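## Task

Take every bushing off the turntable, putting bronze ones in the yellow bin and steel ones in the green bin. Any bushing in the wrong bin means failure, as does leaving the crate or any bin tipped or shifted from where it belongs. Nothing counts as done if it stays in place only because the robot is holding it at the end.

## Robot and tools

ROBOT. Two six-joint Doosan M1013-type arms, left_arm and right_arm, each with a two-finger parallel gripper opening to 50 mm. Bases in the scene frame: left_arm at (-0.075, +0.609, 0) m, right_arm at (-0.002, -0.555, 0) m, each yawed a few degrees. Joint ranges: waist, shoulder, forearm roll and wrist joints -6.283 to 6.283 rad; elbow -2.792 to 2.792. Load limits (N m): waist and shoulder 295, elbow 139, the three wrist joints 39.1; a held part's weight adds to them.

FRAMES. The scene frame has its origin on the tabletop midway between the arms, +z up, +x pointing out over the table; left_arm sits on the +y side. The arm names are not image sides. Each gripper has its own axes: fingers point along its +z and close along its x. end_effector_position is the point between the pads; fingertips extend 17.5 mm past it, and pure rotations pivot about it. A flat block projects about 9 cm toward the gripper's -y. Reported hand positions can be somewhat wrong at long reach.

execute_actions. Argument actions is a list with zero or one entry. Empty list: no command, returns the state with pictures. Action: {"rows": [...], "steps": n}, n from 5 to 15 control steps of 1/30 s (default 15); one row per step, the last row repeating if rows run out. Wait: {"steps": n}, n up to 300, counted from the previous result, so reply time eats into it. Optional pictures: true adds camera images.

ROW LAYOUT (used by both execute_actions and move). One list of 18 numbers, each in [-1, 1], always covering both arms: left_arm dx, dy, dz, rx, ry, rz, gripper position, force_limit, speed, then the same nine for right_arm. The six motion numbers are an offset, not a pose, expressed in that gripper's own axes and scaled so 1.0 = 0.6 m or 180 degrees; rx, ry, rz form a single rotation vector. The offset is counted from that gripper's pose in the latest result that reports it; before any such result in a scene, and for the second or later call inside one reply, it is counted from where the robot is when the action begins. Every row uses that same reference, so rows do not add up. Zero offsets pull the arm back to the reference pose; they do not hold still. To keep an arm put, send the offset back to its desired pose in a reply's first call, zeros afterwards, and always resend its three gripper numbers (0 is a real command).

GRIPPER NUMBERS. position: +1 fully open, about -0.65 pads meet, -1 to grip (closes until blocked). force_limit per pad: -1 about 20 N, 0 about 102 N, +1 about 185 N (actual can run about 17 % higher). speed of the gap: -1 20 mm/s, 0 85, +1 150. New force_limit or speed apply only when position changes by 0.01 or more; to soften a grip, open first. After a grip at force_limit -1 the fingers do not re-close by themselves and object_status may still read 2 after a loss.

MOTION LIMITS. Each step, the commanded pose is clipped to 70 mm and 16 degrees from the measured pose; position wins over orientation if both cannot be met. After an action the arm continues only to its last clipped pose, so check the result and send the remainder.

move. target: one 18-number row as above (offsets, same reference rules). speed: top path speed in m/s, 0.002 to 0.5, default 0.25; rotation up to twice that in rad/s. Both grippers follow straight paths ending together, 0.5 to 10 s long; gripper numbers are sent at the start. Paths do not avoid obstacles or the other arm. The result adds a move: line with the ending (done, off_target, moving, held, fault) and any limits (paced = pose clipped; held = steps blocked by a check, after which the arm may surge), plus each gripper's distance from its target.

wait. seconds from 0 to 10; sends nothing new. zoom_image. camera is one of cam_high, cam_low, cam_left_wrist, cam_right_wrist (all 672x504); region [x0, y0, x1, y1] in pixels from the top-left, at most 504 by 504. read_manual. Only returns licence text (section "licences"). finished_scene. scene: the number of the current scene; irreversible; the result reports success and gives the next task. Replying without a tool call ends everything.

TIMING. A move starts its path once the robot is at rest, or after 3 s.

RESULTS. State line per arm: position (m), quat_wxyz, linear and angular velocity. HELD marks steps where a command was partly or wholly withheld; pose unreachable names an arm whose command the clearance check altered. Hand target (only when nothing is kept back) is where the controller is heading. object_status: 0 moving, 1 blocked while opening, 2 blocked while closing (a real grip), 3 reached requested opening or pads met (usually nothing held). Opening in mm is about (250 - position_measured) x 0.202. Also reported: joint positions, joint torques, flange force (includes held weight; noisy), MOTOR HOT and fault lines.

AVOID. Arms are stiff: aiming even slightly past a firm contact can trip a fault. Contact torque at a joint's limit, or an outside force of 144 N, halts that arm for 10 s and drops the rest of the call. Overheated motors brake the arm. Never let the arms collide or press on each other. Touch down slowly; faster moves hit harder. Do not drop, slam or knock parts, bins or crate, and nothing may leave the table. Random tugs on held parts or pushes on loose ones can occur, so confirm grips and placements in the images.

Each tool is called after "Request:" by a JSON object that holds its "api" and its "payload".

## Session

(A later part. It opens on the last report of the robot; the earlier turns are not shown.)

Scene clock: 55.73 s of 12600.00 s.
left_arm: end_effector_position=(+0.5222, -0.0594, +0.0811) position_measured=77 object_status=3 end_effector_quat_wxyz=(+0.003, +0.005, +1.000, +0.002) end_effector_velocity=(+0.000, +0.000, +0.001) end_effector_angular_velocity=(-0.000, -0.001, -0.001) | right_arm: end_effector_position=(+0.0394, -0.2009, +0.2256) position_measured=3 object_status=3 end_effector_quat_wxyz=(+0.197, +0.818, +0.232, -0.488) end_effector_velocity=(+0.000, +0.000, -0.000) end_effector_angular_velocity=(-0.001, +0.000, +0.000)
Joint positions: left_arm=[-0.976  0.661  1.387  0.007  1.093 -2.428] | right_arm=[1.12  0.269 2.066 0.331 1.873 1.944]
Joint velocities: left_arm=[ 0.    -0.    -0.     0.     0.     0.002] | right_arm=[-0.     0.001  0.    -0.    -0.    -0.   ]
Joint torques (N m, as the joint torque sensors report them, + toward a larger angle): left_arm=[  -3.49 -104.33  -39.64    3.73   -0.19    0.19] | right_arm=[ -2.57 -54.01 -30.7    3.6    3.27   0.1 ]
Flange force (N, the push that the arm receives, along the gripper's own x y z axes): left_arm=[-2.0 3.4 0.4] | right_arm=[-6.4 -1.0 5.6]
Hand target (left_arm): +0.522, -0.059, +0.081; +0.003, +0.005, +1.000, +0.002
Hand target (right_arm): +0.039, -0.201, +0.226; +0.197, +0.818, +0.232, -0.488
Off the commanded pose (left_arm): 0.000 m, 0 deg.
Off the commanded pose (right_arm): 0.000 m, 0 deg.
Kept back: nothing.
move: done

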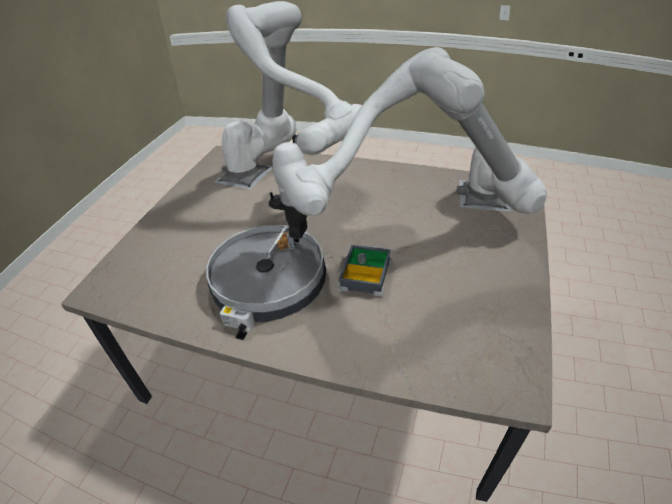

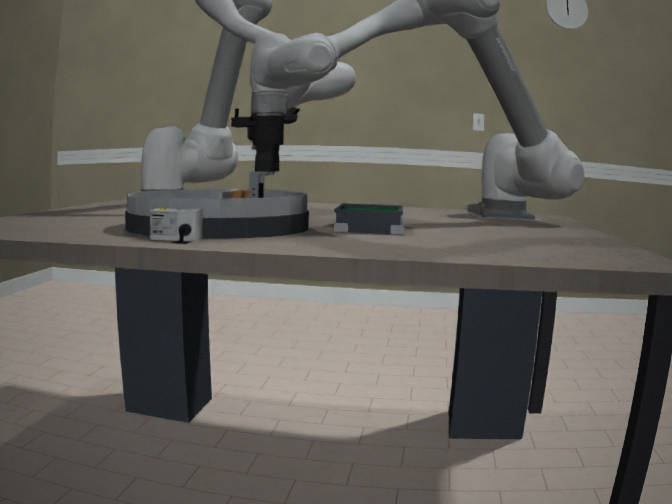

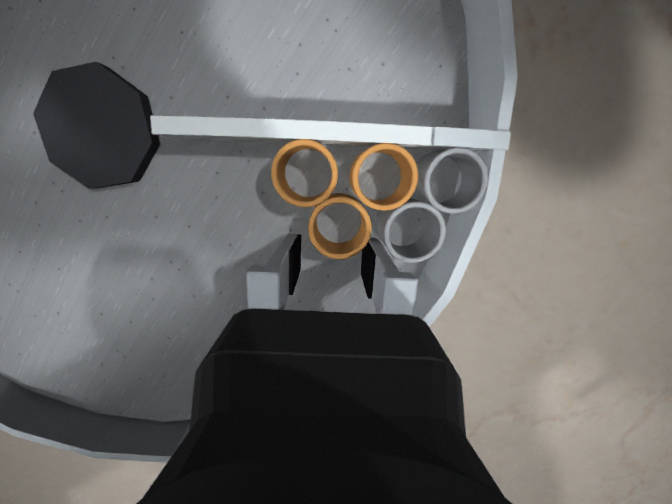

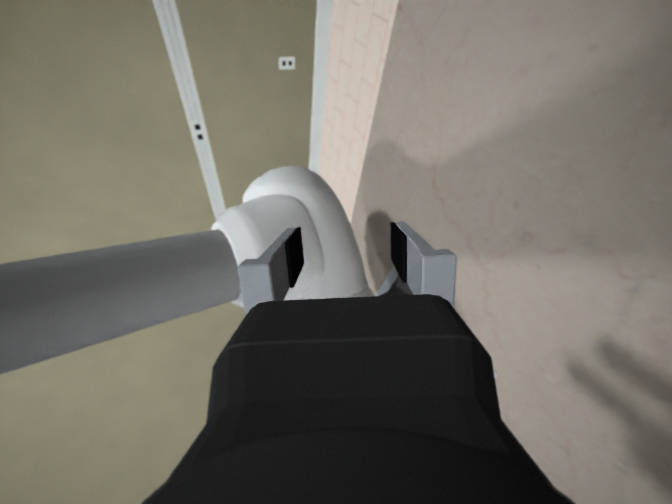

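Request:
{"api": "move", "payload": {"target": [-0.005, -0.0117, 0, 0, 0, 0, 0.505, -0.5, 0.5, 0, 0, 0, 0, 0, 0, 1, 0, 0], "speed": 0.012}}

Scene clock: 56.90 s of 12600.00 s.
left_arm: end_effector_position=(+0.5251, -0.0665, +0.0811) position_measured=77 object_status=3 end_effector_quat_wxyz=(+0.003, +0.005, +1.000, +0.002) end_effector_velocity=(+0.000, -0.000, -0.000) end_effector_angular_velocity=(+0.000, +0.000, +0.000) | right_arm: end_effector_position=(+0.0394, -0.2009, +0.2256) position_measured=3 object_status=3 end_effector_quat_wxyz=(+0.197, +0.818, +0.232, -0.488) end_effector_velocity=(+0.000, -0.000, -0.000) end_effector_angular_velocity=(-0.001, -0.001, +0.002)
Joint positions: left_arm=[-0.979  0.671  1.369  0.007  1.101 -2.431] | right_arm=[1.12  0.269 2.066 0.331 1.873 1.944]
Joint velocities: left_arm=[-0.     0.001 -0.001 -0.     0.    -0.   ] | right_arm=[ 0.     0.     0.    -0.002  0.001  0.   ]
Joint torques (N m, as the joint torque sensors report them, + toward a larger angle): left_arm=[  -1.91 -105.04  -39.8     3.45   -0.27    0.2 ] | right_arm=[ -1.03 -53.31 -30.01   3.74   3.38  -0.03]
Flange force (N, the push that the arm receives, along the gripper's own x y z axes): left_arm=[-1.3 2.2 1.3] | right_arm=[-7.4 1.7 4.2]
Hand target (left_arm): +0.525, -0.067, +0.081; +0.003, +0.005, +1.000, +0.002
Hand target (right_arm): +0.039, -0.201, +0.226; +0.197, +0.818, +0.232, -0.488
Off the commanded pose (left_arm): 0.000 m, 0 deg.
Off the commanded pose (right_arm): 0.000 m, 0 deg.
Kept back: nothing.
move: done

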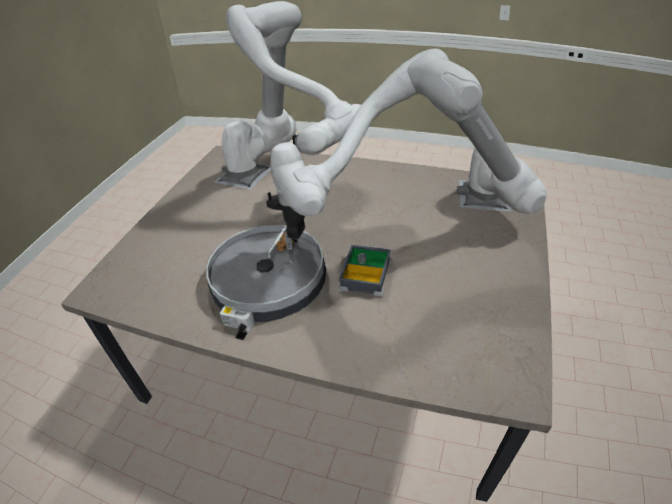

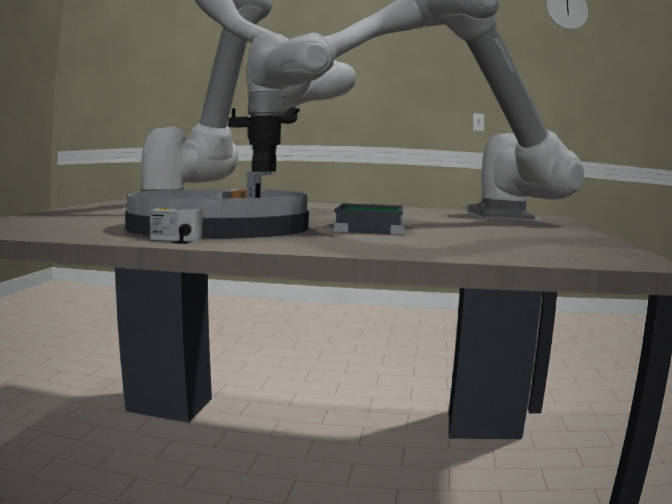

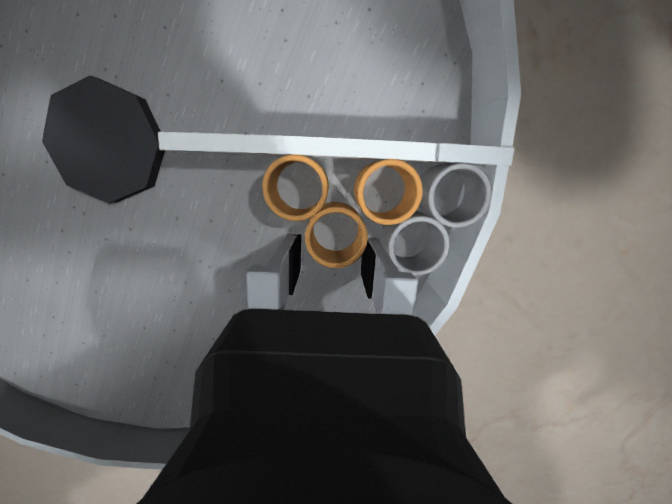

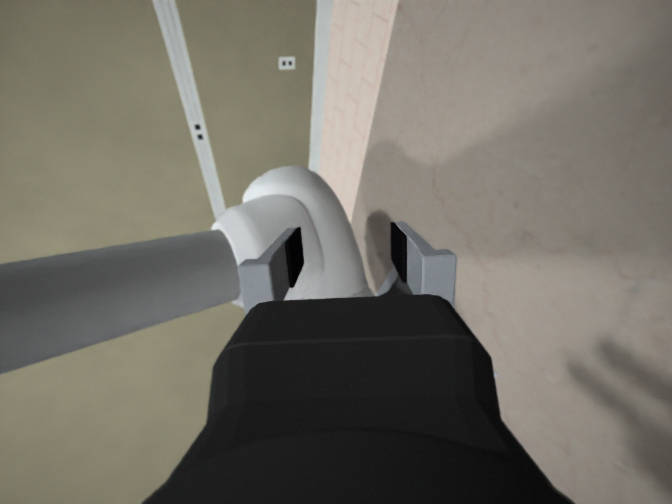

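Request:
{"api": "execute_actions", "payload": {"actions": [{"rows": [[0.001,-0.003,0,0,0,0,0.505,-0.5,0.5, 0,0,0,0,0,0,1,0,0],[0.001,-0.006,0,0,0,0,0.505,-0.5,0.5, 0,0,0,0,0,0,1,0,0],[0.001,-0.009,0,0,0,0,0.505,-0.5,0.5, 0,0,0,0,0,0,1,0,0],[0.001,-0.0117,0,0,0,0,0.505,-0.5,0.5, 0,0,0,0,0,0,1,0,0],[0.001,-0.0117,0,0,0,0,0.505,-0.5,0.5, 0,0,0,0,0,0,1,0,0],[0.001,-0.0117,0,0,0,0,0.505,-0.5,0.5, 0,0,0,0,0,0,1,0,0],[0.001,-0.0117,0,0,0,0,0.505,-0.5,0.5, 0,0,0,0,0,0,1,0,0],[0.001,-0.0117,0,0,0,0,0.505,-0.5,0.5, 0,0,0,0,0,0,1,0,0],[0.001,-0.0117,0,0,0,0,-1,-0.5,0.5, 0,0,0,0,0,0,1,0,0]], "steps": 15}]}}

Request:
{"api": "wait", "payload": {"seconds": 0.2}}

Scene clock: 57.63 s of 12600.00 s.
left_arm: end_effector_position=(+0.5245, -0.0734, +0.0810) position_measured=98 object_status=0 end_effector_quat_wxyz=(+0.003, +0.005, +1.000, +0.002) end_effector_velocity=(-0.000, -0.001, +0.000) end_effector_angular_velocity=(+0.000, +0.000, -0.000) | right_arm: end_effector_position=(+0.0394, -0.2009, +0.2256) position_measured=3 object_status=3 end_effector_quat_wxyz=(+0.197, +0.818, +0.232, -0.488) end_effector_velocity=(+0.000, -0.000, -0.000) end_effector_angular_velocity=(+0.001, -0.001, +0.000)
Joint positions: left_arm=[-0.985  0.678  1.356  0.007  1.106 -2.436] | right_arm=[1.12  0.269 2.066 0.331 1.873 1.944]
Joint velocities: left_arm=[-0.001  0.001 -0.002 -0.     0.001 -0.   ] | right_arm=[-0.    -0.    -0.    -0.    -0.001  0.   ]
Joint torques (N m, as the joint torque sensors report them, + toward a larger angle): left_arm=[  -4.06 -106.69  -39.07    3.59   -0.32    0.08] | right_arm=[ -1.25 -53.15 -30.02   3.47   3.34  -0.04]
Flange force (N, the push that the arm receives, along the gripper's own x y z axes): left_arm=[-4.3 1.4 0.3] | right_arm=[-7.6 1.0 4.4]
Steps of this call (steps 1 to 12: nothing new was sent; steps 13 to 22: the first 10 steps of this action). Readings (end_effector_position | what the end effector reports):
13: left_arm (+0.5251, -0.0666, +0.0811) | right_arm (+0.0394, -0.2009, +0.2256) | left_arm position_measured=77 object_status=3 | right_arm position_measured=3 object_status=3
14: left_arm (+0.5249, -0.0673, +0.0811) | right_arm (+0.0394, -0.2009, +0.2256) | left_arm position_measured=77 object_status=3 | right_arm position_measured=3 object_status=3
16: left_arm (+0.5246, -0.0702, +0.0811) | right_arm (+0.0394, -0.2009, +0.2256) | left_arm position_measured=77 object_status=3 | right_arm position_measured=3 object_status=3
20: left_arm (+0.5245, -0.0733, +0.0810) | right_arm (+0.0394, -0.2009, +0.2256) | left_arm position_measured=77 object_status=3 | right_arm position_measured=3 object_status=3
22: the state above

Scene clock: 58.00 s of 12600.00 s.
left_arm: end_effector_position=(+0.5245, -0.0735, +0.0810) position_measured=98 object_status=2 end_effector_quat_wxyz=(+0.003, +0.005, +1.000, +0.002) end_effector_velocity=(-0.001, +0.000, -0.000) end_effector_angular_velocity=(+0.000, +0.001, -0.001) | right_arm: end_effector_position=(+0.0394, -0.2009, +0.2256) position_measured=3 object_status=3 end_effector_quat_wxyz=(+0.197, +0.818, +0.232, -0.488) end_effector_velocity=(+0.000, -0.000, +0.001) end_effector_angular_velocity=(+0.003, -0.003, +0.000)
Joint positions: left_arm=[-0.985  0.678  1.356  0.007  1.106 -2.436] | right_arm=[1.12  0.269 2.066 0.331 1.873 1.944]
Joint velocities: left_arm=[-0.    -0.     0.001 -0.     0.     0.   ] | right_arm=[-0.    -0.003  0.    -0.001 -0.    -0.   ]
Joint torques (N m, as the joint torque sensors report them, + toward a larger angle): left_arm=[  -2.65 -106.86  -40.46    3.51   -0.25    0.43] | right_arm=[ -0.72 -54.69 -30.52   3.5    3.28   0.1 ]
Flange force (N, the push that the arm receives, along the gripper's own x y z axes): left_arm=[-0.9 2.5 1.5] | right_arm=[-5.9 1.6 4.2]
Hand target (left_arm): +0.524, -0.073, +0.081; +0.003, +0.005, +1.000, +0.002
Hand target (right_arm): +0.039, -0.201, +0.226; +0.197, +0.818, +0.232, -0.488
Off the commanded pose (left_arm): 0.000 m, 0 deg.
Off the commanded pose (right_arm): 0.000 m, 0 deg.
Kept back: nothing.
Steps of this call (steps 1 to 5: the last 5 steps of your previous action; steps 6 to 11: nothing new was sent). Readings (end_effector_position | what the end effector reports):
1: left_arm (+0.5245, -0.0735, +0.0810) | right_arm (+0.0394, -0.2009, +0.2256) | left_arm position_measured=98 object_status=0 | right_arm position_measured=3 object_status=3
2: left_arm (+0.5245, -0.0735, +0.0810) | right_arm (+0.0394, -0.2009, +0.2256) | left_arm position_measured=98 object_status=0 | right_arm position_measured=3 object_status=3
4: left_arm (+0.5245, -0.0735, +0.0810) | right_arm (+0.0394, -0.2009, +0.2256) | left_arm position_measured=98 object_status=0 | right_arm position_measured=3 object_status=3
8: left_arm (+0.5245, -0.0735, +0.0810) | right_arm (+0.0394, -0.2009, +0.2256) | left_arm position_measured=98 object_status=2 | right_arm position_measured=3 object_status=3
11: the state above

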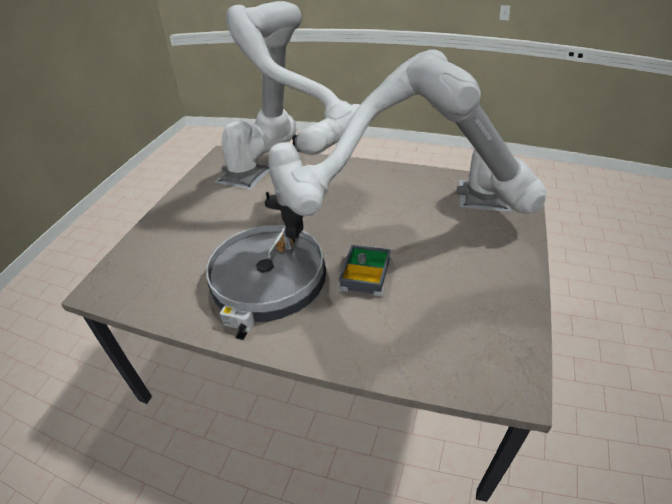

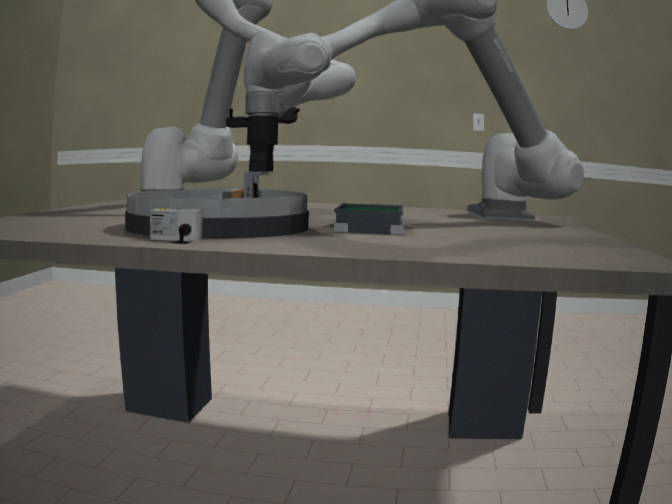

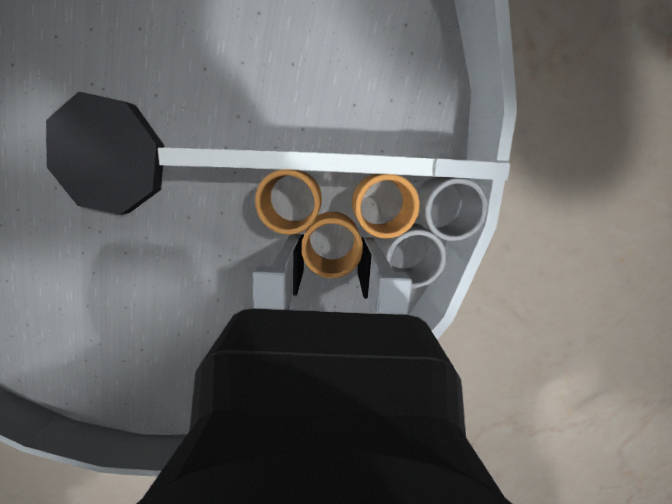

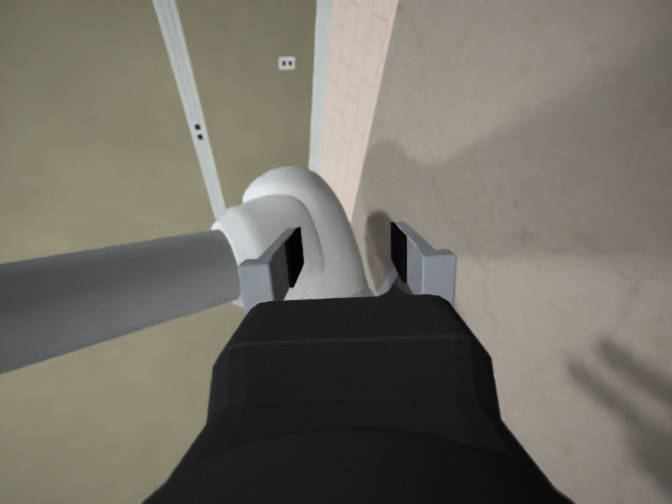

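Request:
{"api": "move", "payload": {"target": [-0.0667, 0, 0, 0, 0, 0, -1, -0.5, 0.5, 0, 0, 0, 0, 0, 0, 1, 0, 0], "speed": 0.05}}

Request:
{"api": "move", "payload": {"target": [0, 0, -0.09, 0, 0, 0, -1, -0.5, 0.5, 0, 0, 0, 0, 0, 0, 1, 0, 0], "speed": 0.2}}

Request:
{"api": "move", "payload": {"target": [-0.0368, 0.4432, 0.0333, 0, 0, 0, -1, -0.5, 0.5, 0, 0, 0, 0, 0, 0, 1, 0, 0], "speed": 0.4}}

Scene clock: 60.90 s of 12600.00 s.
left_arm: end_effector_position=(+0.5645, -0.0739, +0.0812) position_measured=98 object_status=2 end_effector_quat_wxyz=(+0.003, +0.005, +1.000, +0.002) end_effector_velocity=(+0.001, +0.000, -0.000) end_effector_angular_velocity=(-0.000, -0.000, +0.002) | right_arm: end_effector_position=(+0.0394, -0.2009, +0.2256) position_measured=3 object_status=3 end_effector_quat_wxyz=(+0.197, +0.818, +0.232, -0.488) end_effector_velocity=(+0.001, -0.001, -0.001) end_effector_angular_velocity=(-0.002, -0.001, +0.002)
Joint positions: left_arm=[-0.951  0.72   1.282  0.007  1.139 -2.403] | right_arm=[1.12  0.269 2.066 0.331 1.873 1.944]
Joint velocities: left_arm=[ 0.001  0.001 -0.001  0.     0.    -0.001] | right_arm=[ 0.     0.001  0.    -0.003  0.    -0.   ]
Joint torques (N m, as the joint torque sensors report them, + toward a larger angle): left_arm=[  -2.22 -110.54  -40.55    3.69   -0.45    0.45] | right_arm=[ -0.87 -53.67 -30.31   3.72   3.47  -0.09]
Flange force (N, the push that the arm receives, along the gripper's own x y z axes): left_arm=[-1.2 1.8 0.1] | right_arm=[-5.0 1.5 4.3]
Hand target (left_arm): +0.564, -0.074, +0.081; +0.003, +0.005, +1.000, +0.002
Hand target (right_arm): +0.039, -0.201, +0.226; +0.197, +0.818, +0.232, -0.488
Off the commanded pose (left_arm): 0.000 m, 0 deg.
Off the commanded pose (right_arm): 0.000 m, 0 deg.
Kept back: nothing.
move: done

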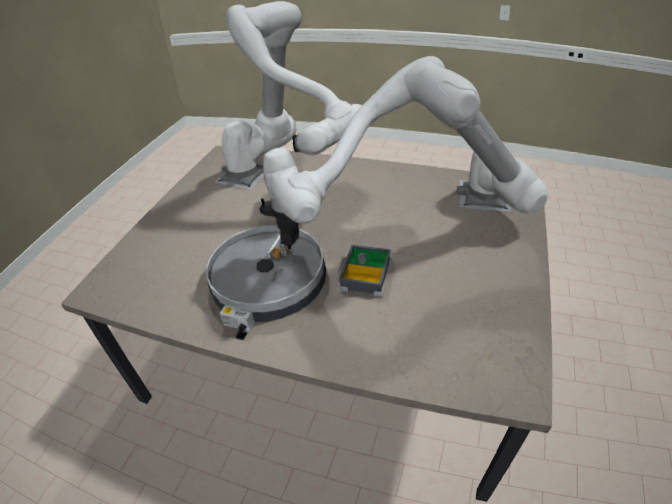

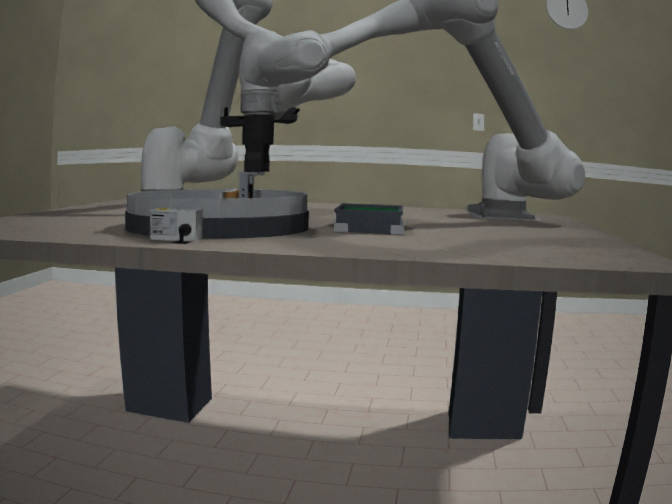

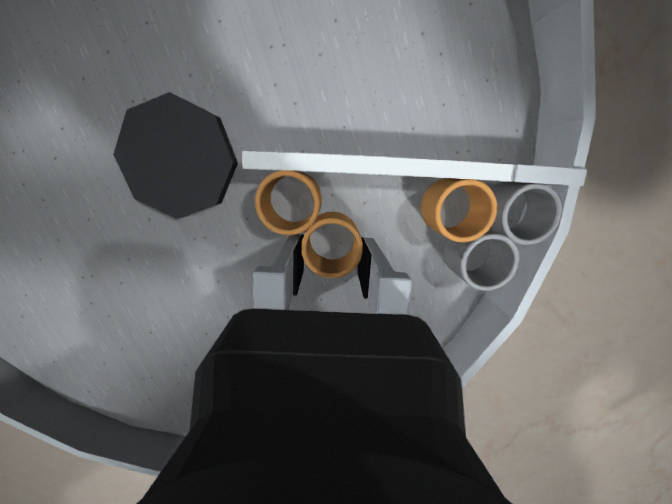

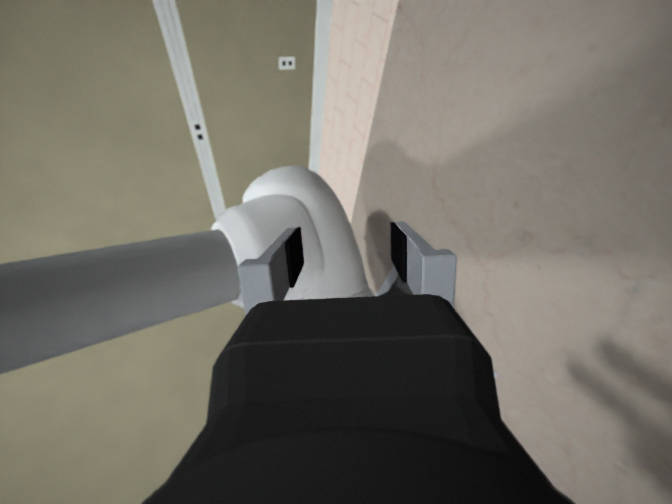

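Scene clock: 61.67 s of 12600.00 s.
left_arm: end_effector_position=(+0.5642, -0.0741, +0.1352) position_measured=98 object_status=2 end_effector_quat_wxyz=(+0.003, +0.005, +1.000, +0.002) end_effector_velocity=(-0.000, +0.000, +0.001) end_effector_angular_velocity=(-0.001, -0.000, -0.001) | right_arm: end_effector_position=(+0.0394, -0.2009, +0.2256) position_measured=3 object_status=3 end_effector_quat_wxyz=(+0.197, +0.818, +0.232, -0.488) end_effector_velocity=(-0.000, -0.000, +0.000) end_effector_angular_velocity=(-0.001, +0.000, +0.001)
Joint positions: left_arm=[-0.952  0.685  1.239  0.007  1.217 -2.403] | right_arm=[1.12  0.269 2.066 0.331 1.873 1.944]
Joint velocities: left_arm=[ 0.    -0.001  0.    -0.     0.     0.001] | right_arm=[ 0.    -0.    -0.    -0.001  0.001 -0.   ]
Joint torques (N m, as the joint torque sensors report them, + toward a larger angle): left_arm=[  -4.48 -108.77  -42.22    3.96    0.06    0.2 ] | right_arm=[ -2.02 -53.51 -30.72   3.61   3.53  -0.01]
Flange force (N, the push that the arm receives, along the gripper's own x y z axes): left_arm=[-1.7 4.7 1.6] | right_arm=[-6.7 0.0 6.0]
Hand target (left_arm): +0.564, -0.074, +0.135; +0.003, +0.005, +1.000, +0.002
Hand target (right_arm): +0.039, -0.201, +0.226; +0.197, +0.818, +0.232, -0.488
Off the commanded pose (left_arm): 0.000 m, 0 deg.
Off the commanded pose (right_arm): 0.000 m, 0 deg.
Kept back: nothing.
move: done

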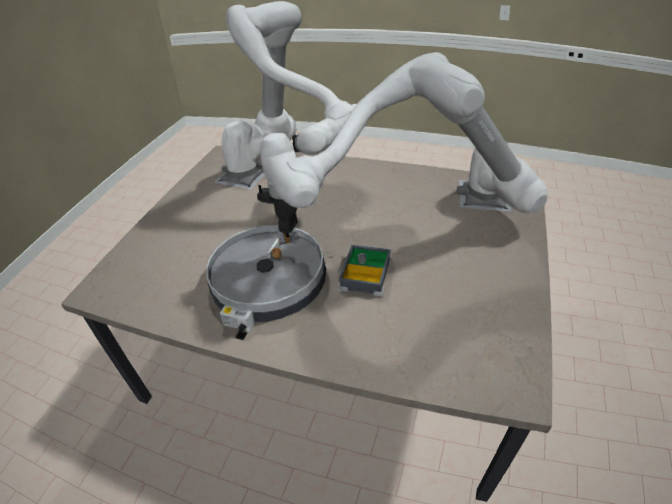

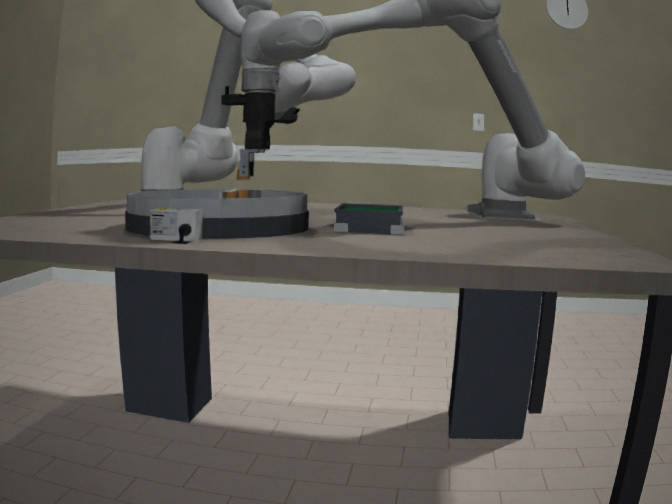

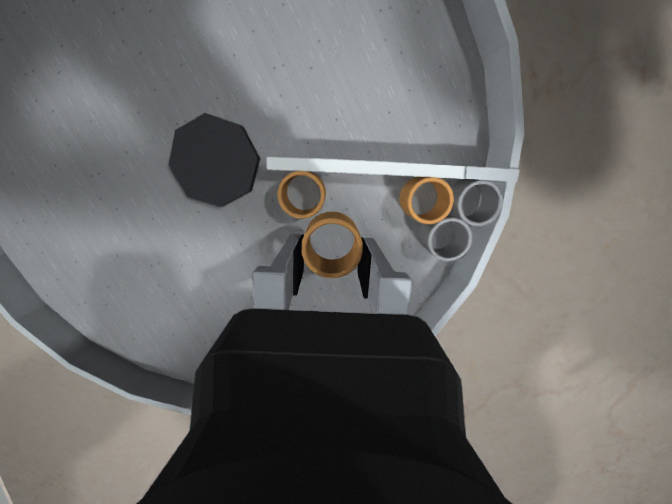

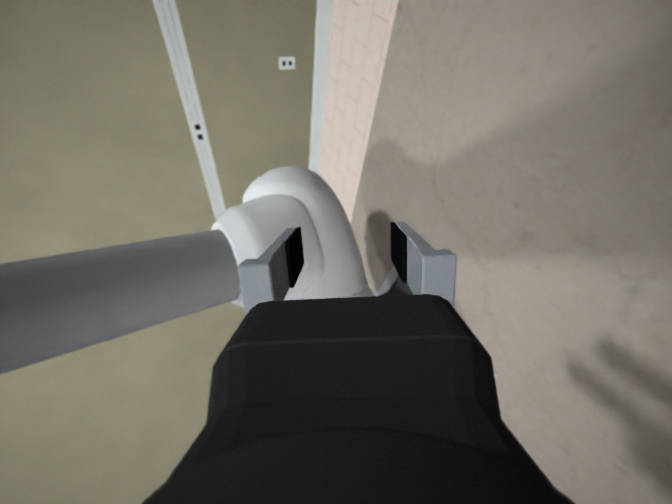

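Scene clock: 62.80 s of 12600.00 s.
left_arm: end_effector_position=(+0.5894, +0.1916, +0.1162) position_measured=98 object_status=2 end_effector_quat_wxyz=(+0.003, +0.005, +1.000, +0.002) end_effector_velocity=(-0.000, -0.000, +0.001) end_effector_angular_velocity=(-0.001, -0.000, -0.001) | right_arm: end_effector_position=(+0.0394, -0.2009, +0.2256) position_measured=3 object_status=3 end_effector_quat_wxyz=(+0.197, +0.818, +0.232, -0.488) end_effector_velocity=(+0.000, -0.000, +0.000) end_effector_angular_velocity=(-0.001, -0.001, +0.001)
Joint positions: left_arm=[-0.693  0.482  1.617  0.007  1.041 -2.145] | right_arm=[1.12  0.269 2.066 0.331 1.873 1.944]
Joint velocities: left_arm=[-0.001 -0.001  0.001 -0.    -0.     0.001] | right_arm=[ 0.    -0.     0.    -0.001  0.001 -0.   ]
Joint torques (N m, as the joint torque sensors report them, + toward a larger angle): left_arm=[ -1.97 -89.88 -39.23   3.42  -0.27   0.1 ] | right_arm=[ -0.73 -53.89 -30.19   3.46   3.37   0.01]
Flange force (N, the push that the arm receives, along the gripper's own x y z axes): left_arm=[-2.1 1.2 2.9] | right_arm=[-5.7 1.4 4.0]
Hand target (left_arm): +0.589, +0.192, +0.116; +0.003, +0.005, +1.000, +0.002
Hand target (right_arm): +0.039, -0.201, +0.226; +0.197, +0.818, +0.232, -0.488
Off the commanded pose (left_arm): 0.000 m, 0 deg.
Off the commanded pose (right_arm): 0.000 m, 0 deg.
Kept back: nothing.
move: done

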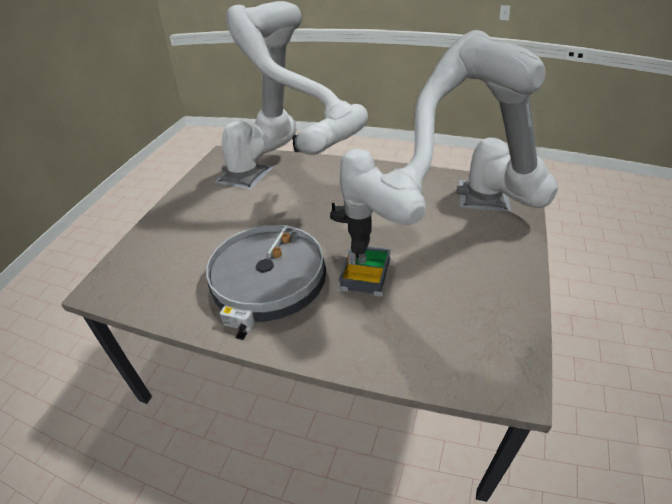

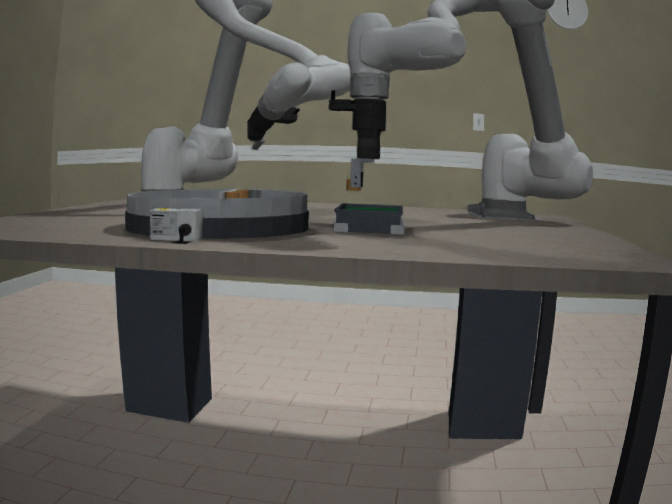

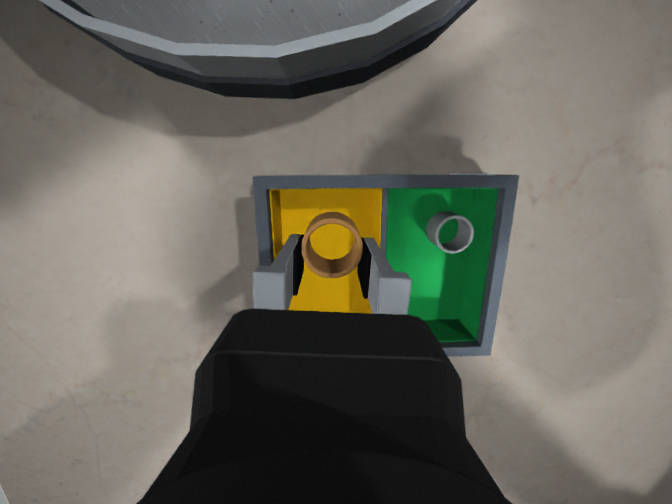

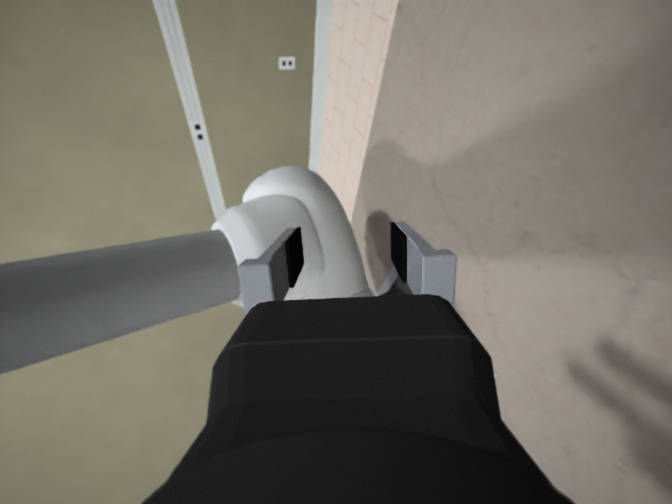

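Request:
{"api": "execute_actions", "payload": {"actions": []}}

Scene clock: 63.67 s of 12600.00 s.
left_arm: end_effector_position=(+0.5894, +0.1917, +0.1162) position_measured=98 object_status=2 end_effector_quat_wxyz=(+0.003, +0.005, +1.000, +0.002) end_effector_velocity=(-0.000, -0.000, +0.000) end_effector_angular_velocity=(+0.000, -0.000, -0.002) | right_arm: end_effector_position=(+0.0394, -0.2009, +0.2256) position_measured=3 object_status=3 end_effector_quat_wxyz=(+0.197, +0.818, +0.232, -0.488) end_effector_velocity=(+0.000, -0.000, +0.000) end_effector_angular_velocity=(-0.001, -0.001, +0.001)
Joint positions: left_arm=[-0.693  0.482  1.617  0.007  1.041 -2.145] | right_arm=[1.12  0.269 2.066 0.331 1.873 1.944]
Joint velocities: left_arm=[-0.001 -0.     0.     0.     0.     0.001] | right_arm=[-0.    -0.    -0.    -0.001  0.     0.   ]
Joint torques (N m, as the joint torque sensors report them, + toward a larger angle): left_arm=[ -3.46 -88.7  -38.61   3.64  -0.25   0.44] | right_arm=[ -2.36 -53.78 -29.64   3.65   3.5   -0.02]
Flange force (N, the push that the arm receives, along the gripper's own x y z axes): left_arm=[-3.1 2.5 2.1] | right_arm=[-7.2 -1.2 4.1]
Hand target (left_arm): +0.589, +0.192, +0.116; +0.003, +0.005, +1.000, +0.002
Hand target (right_arm): +0.039, -0.201, +0.226; +0.197, +0.818, +0.232, -0.488
Off the commanded pose (left_arm): 0.000 m, 0 deg.
Off the commanded pose (right_arm): 0.000 m, 0 deg.
Kept back: nothing.
Steps of this call (steps 1 to 26: nothing new was sent). Readings (end_effector_position | what the end effector reports):
1: left_arm (+0.5894, +0.1916, +0.1162) | right_arm (+0.0394, -0.2009, +0.2256) | left_arm position_measured=98 object_status=2 | right_arm position_measured=3 object_status=3
2: left_arm (+0.5894, +0.1916, +0.1162) | right_arm (+0.0394, -0.2009, +0.2256) | left_arm position_measured=98 object_status=2 | right_arm position_measured=3 object_status=3
4: left_arm (+0.5894, +0.1917, +0.1162) | right_arm (+0.0394, -0.2009, +0.2256) | left_arm position_measured=98 object_status=2 | right_arm position_measured=3 object_status=3
8: left_arm (+0.5894, +0.1917, +0.1162) | right_arm (+0.0394, -0.2009, +0.2256) | left_arm position_measured=98 object_status=2 | right_arm position_measured=3 object_status=3
26: the state above

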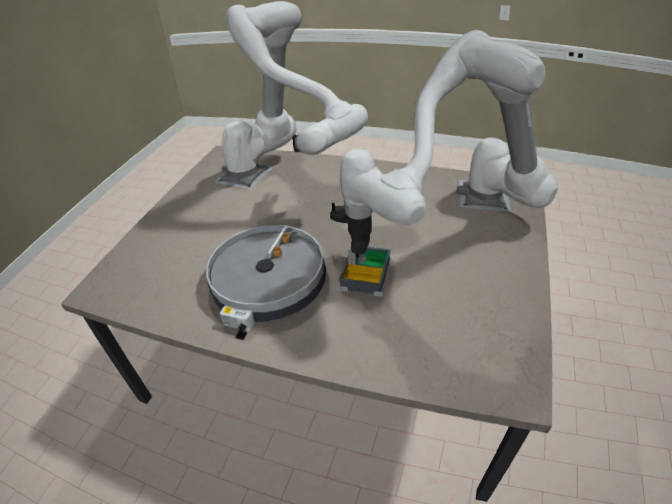

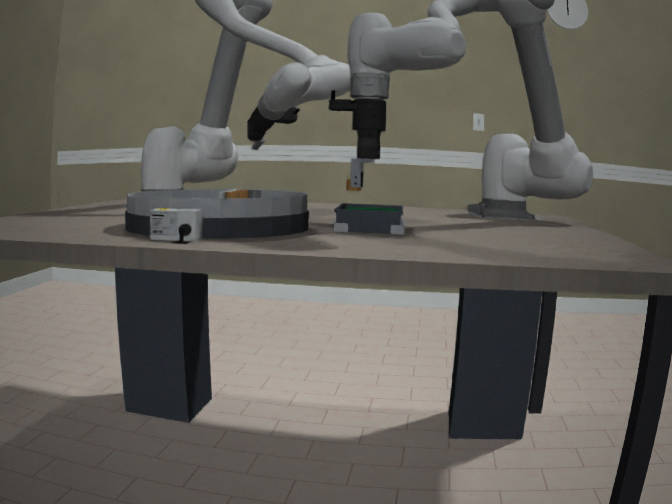

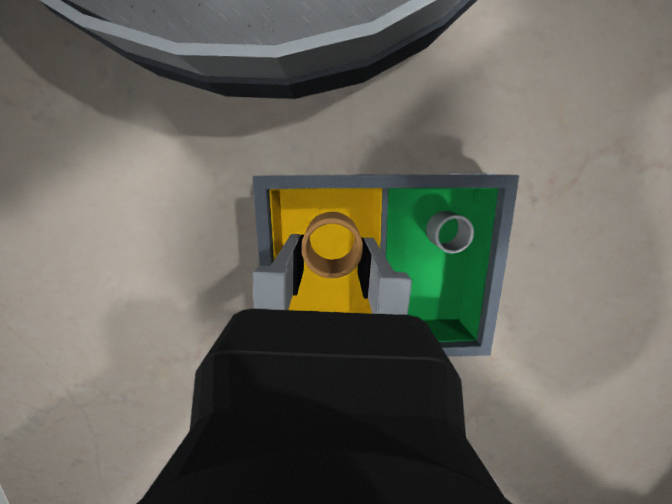

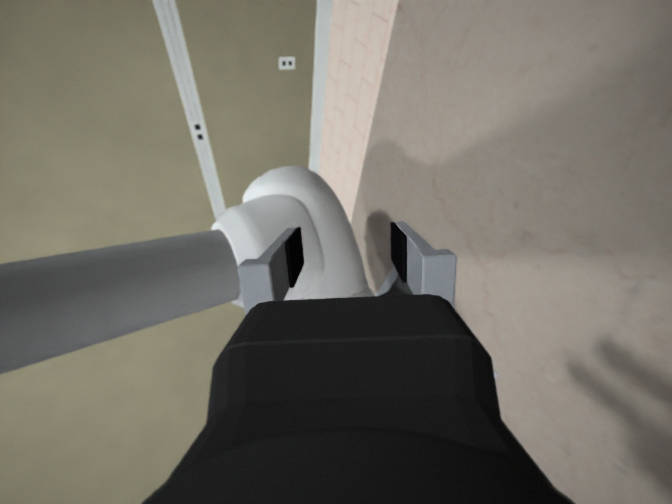

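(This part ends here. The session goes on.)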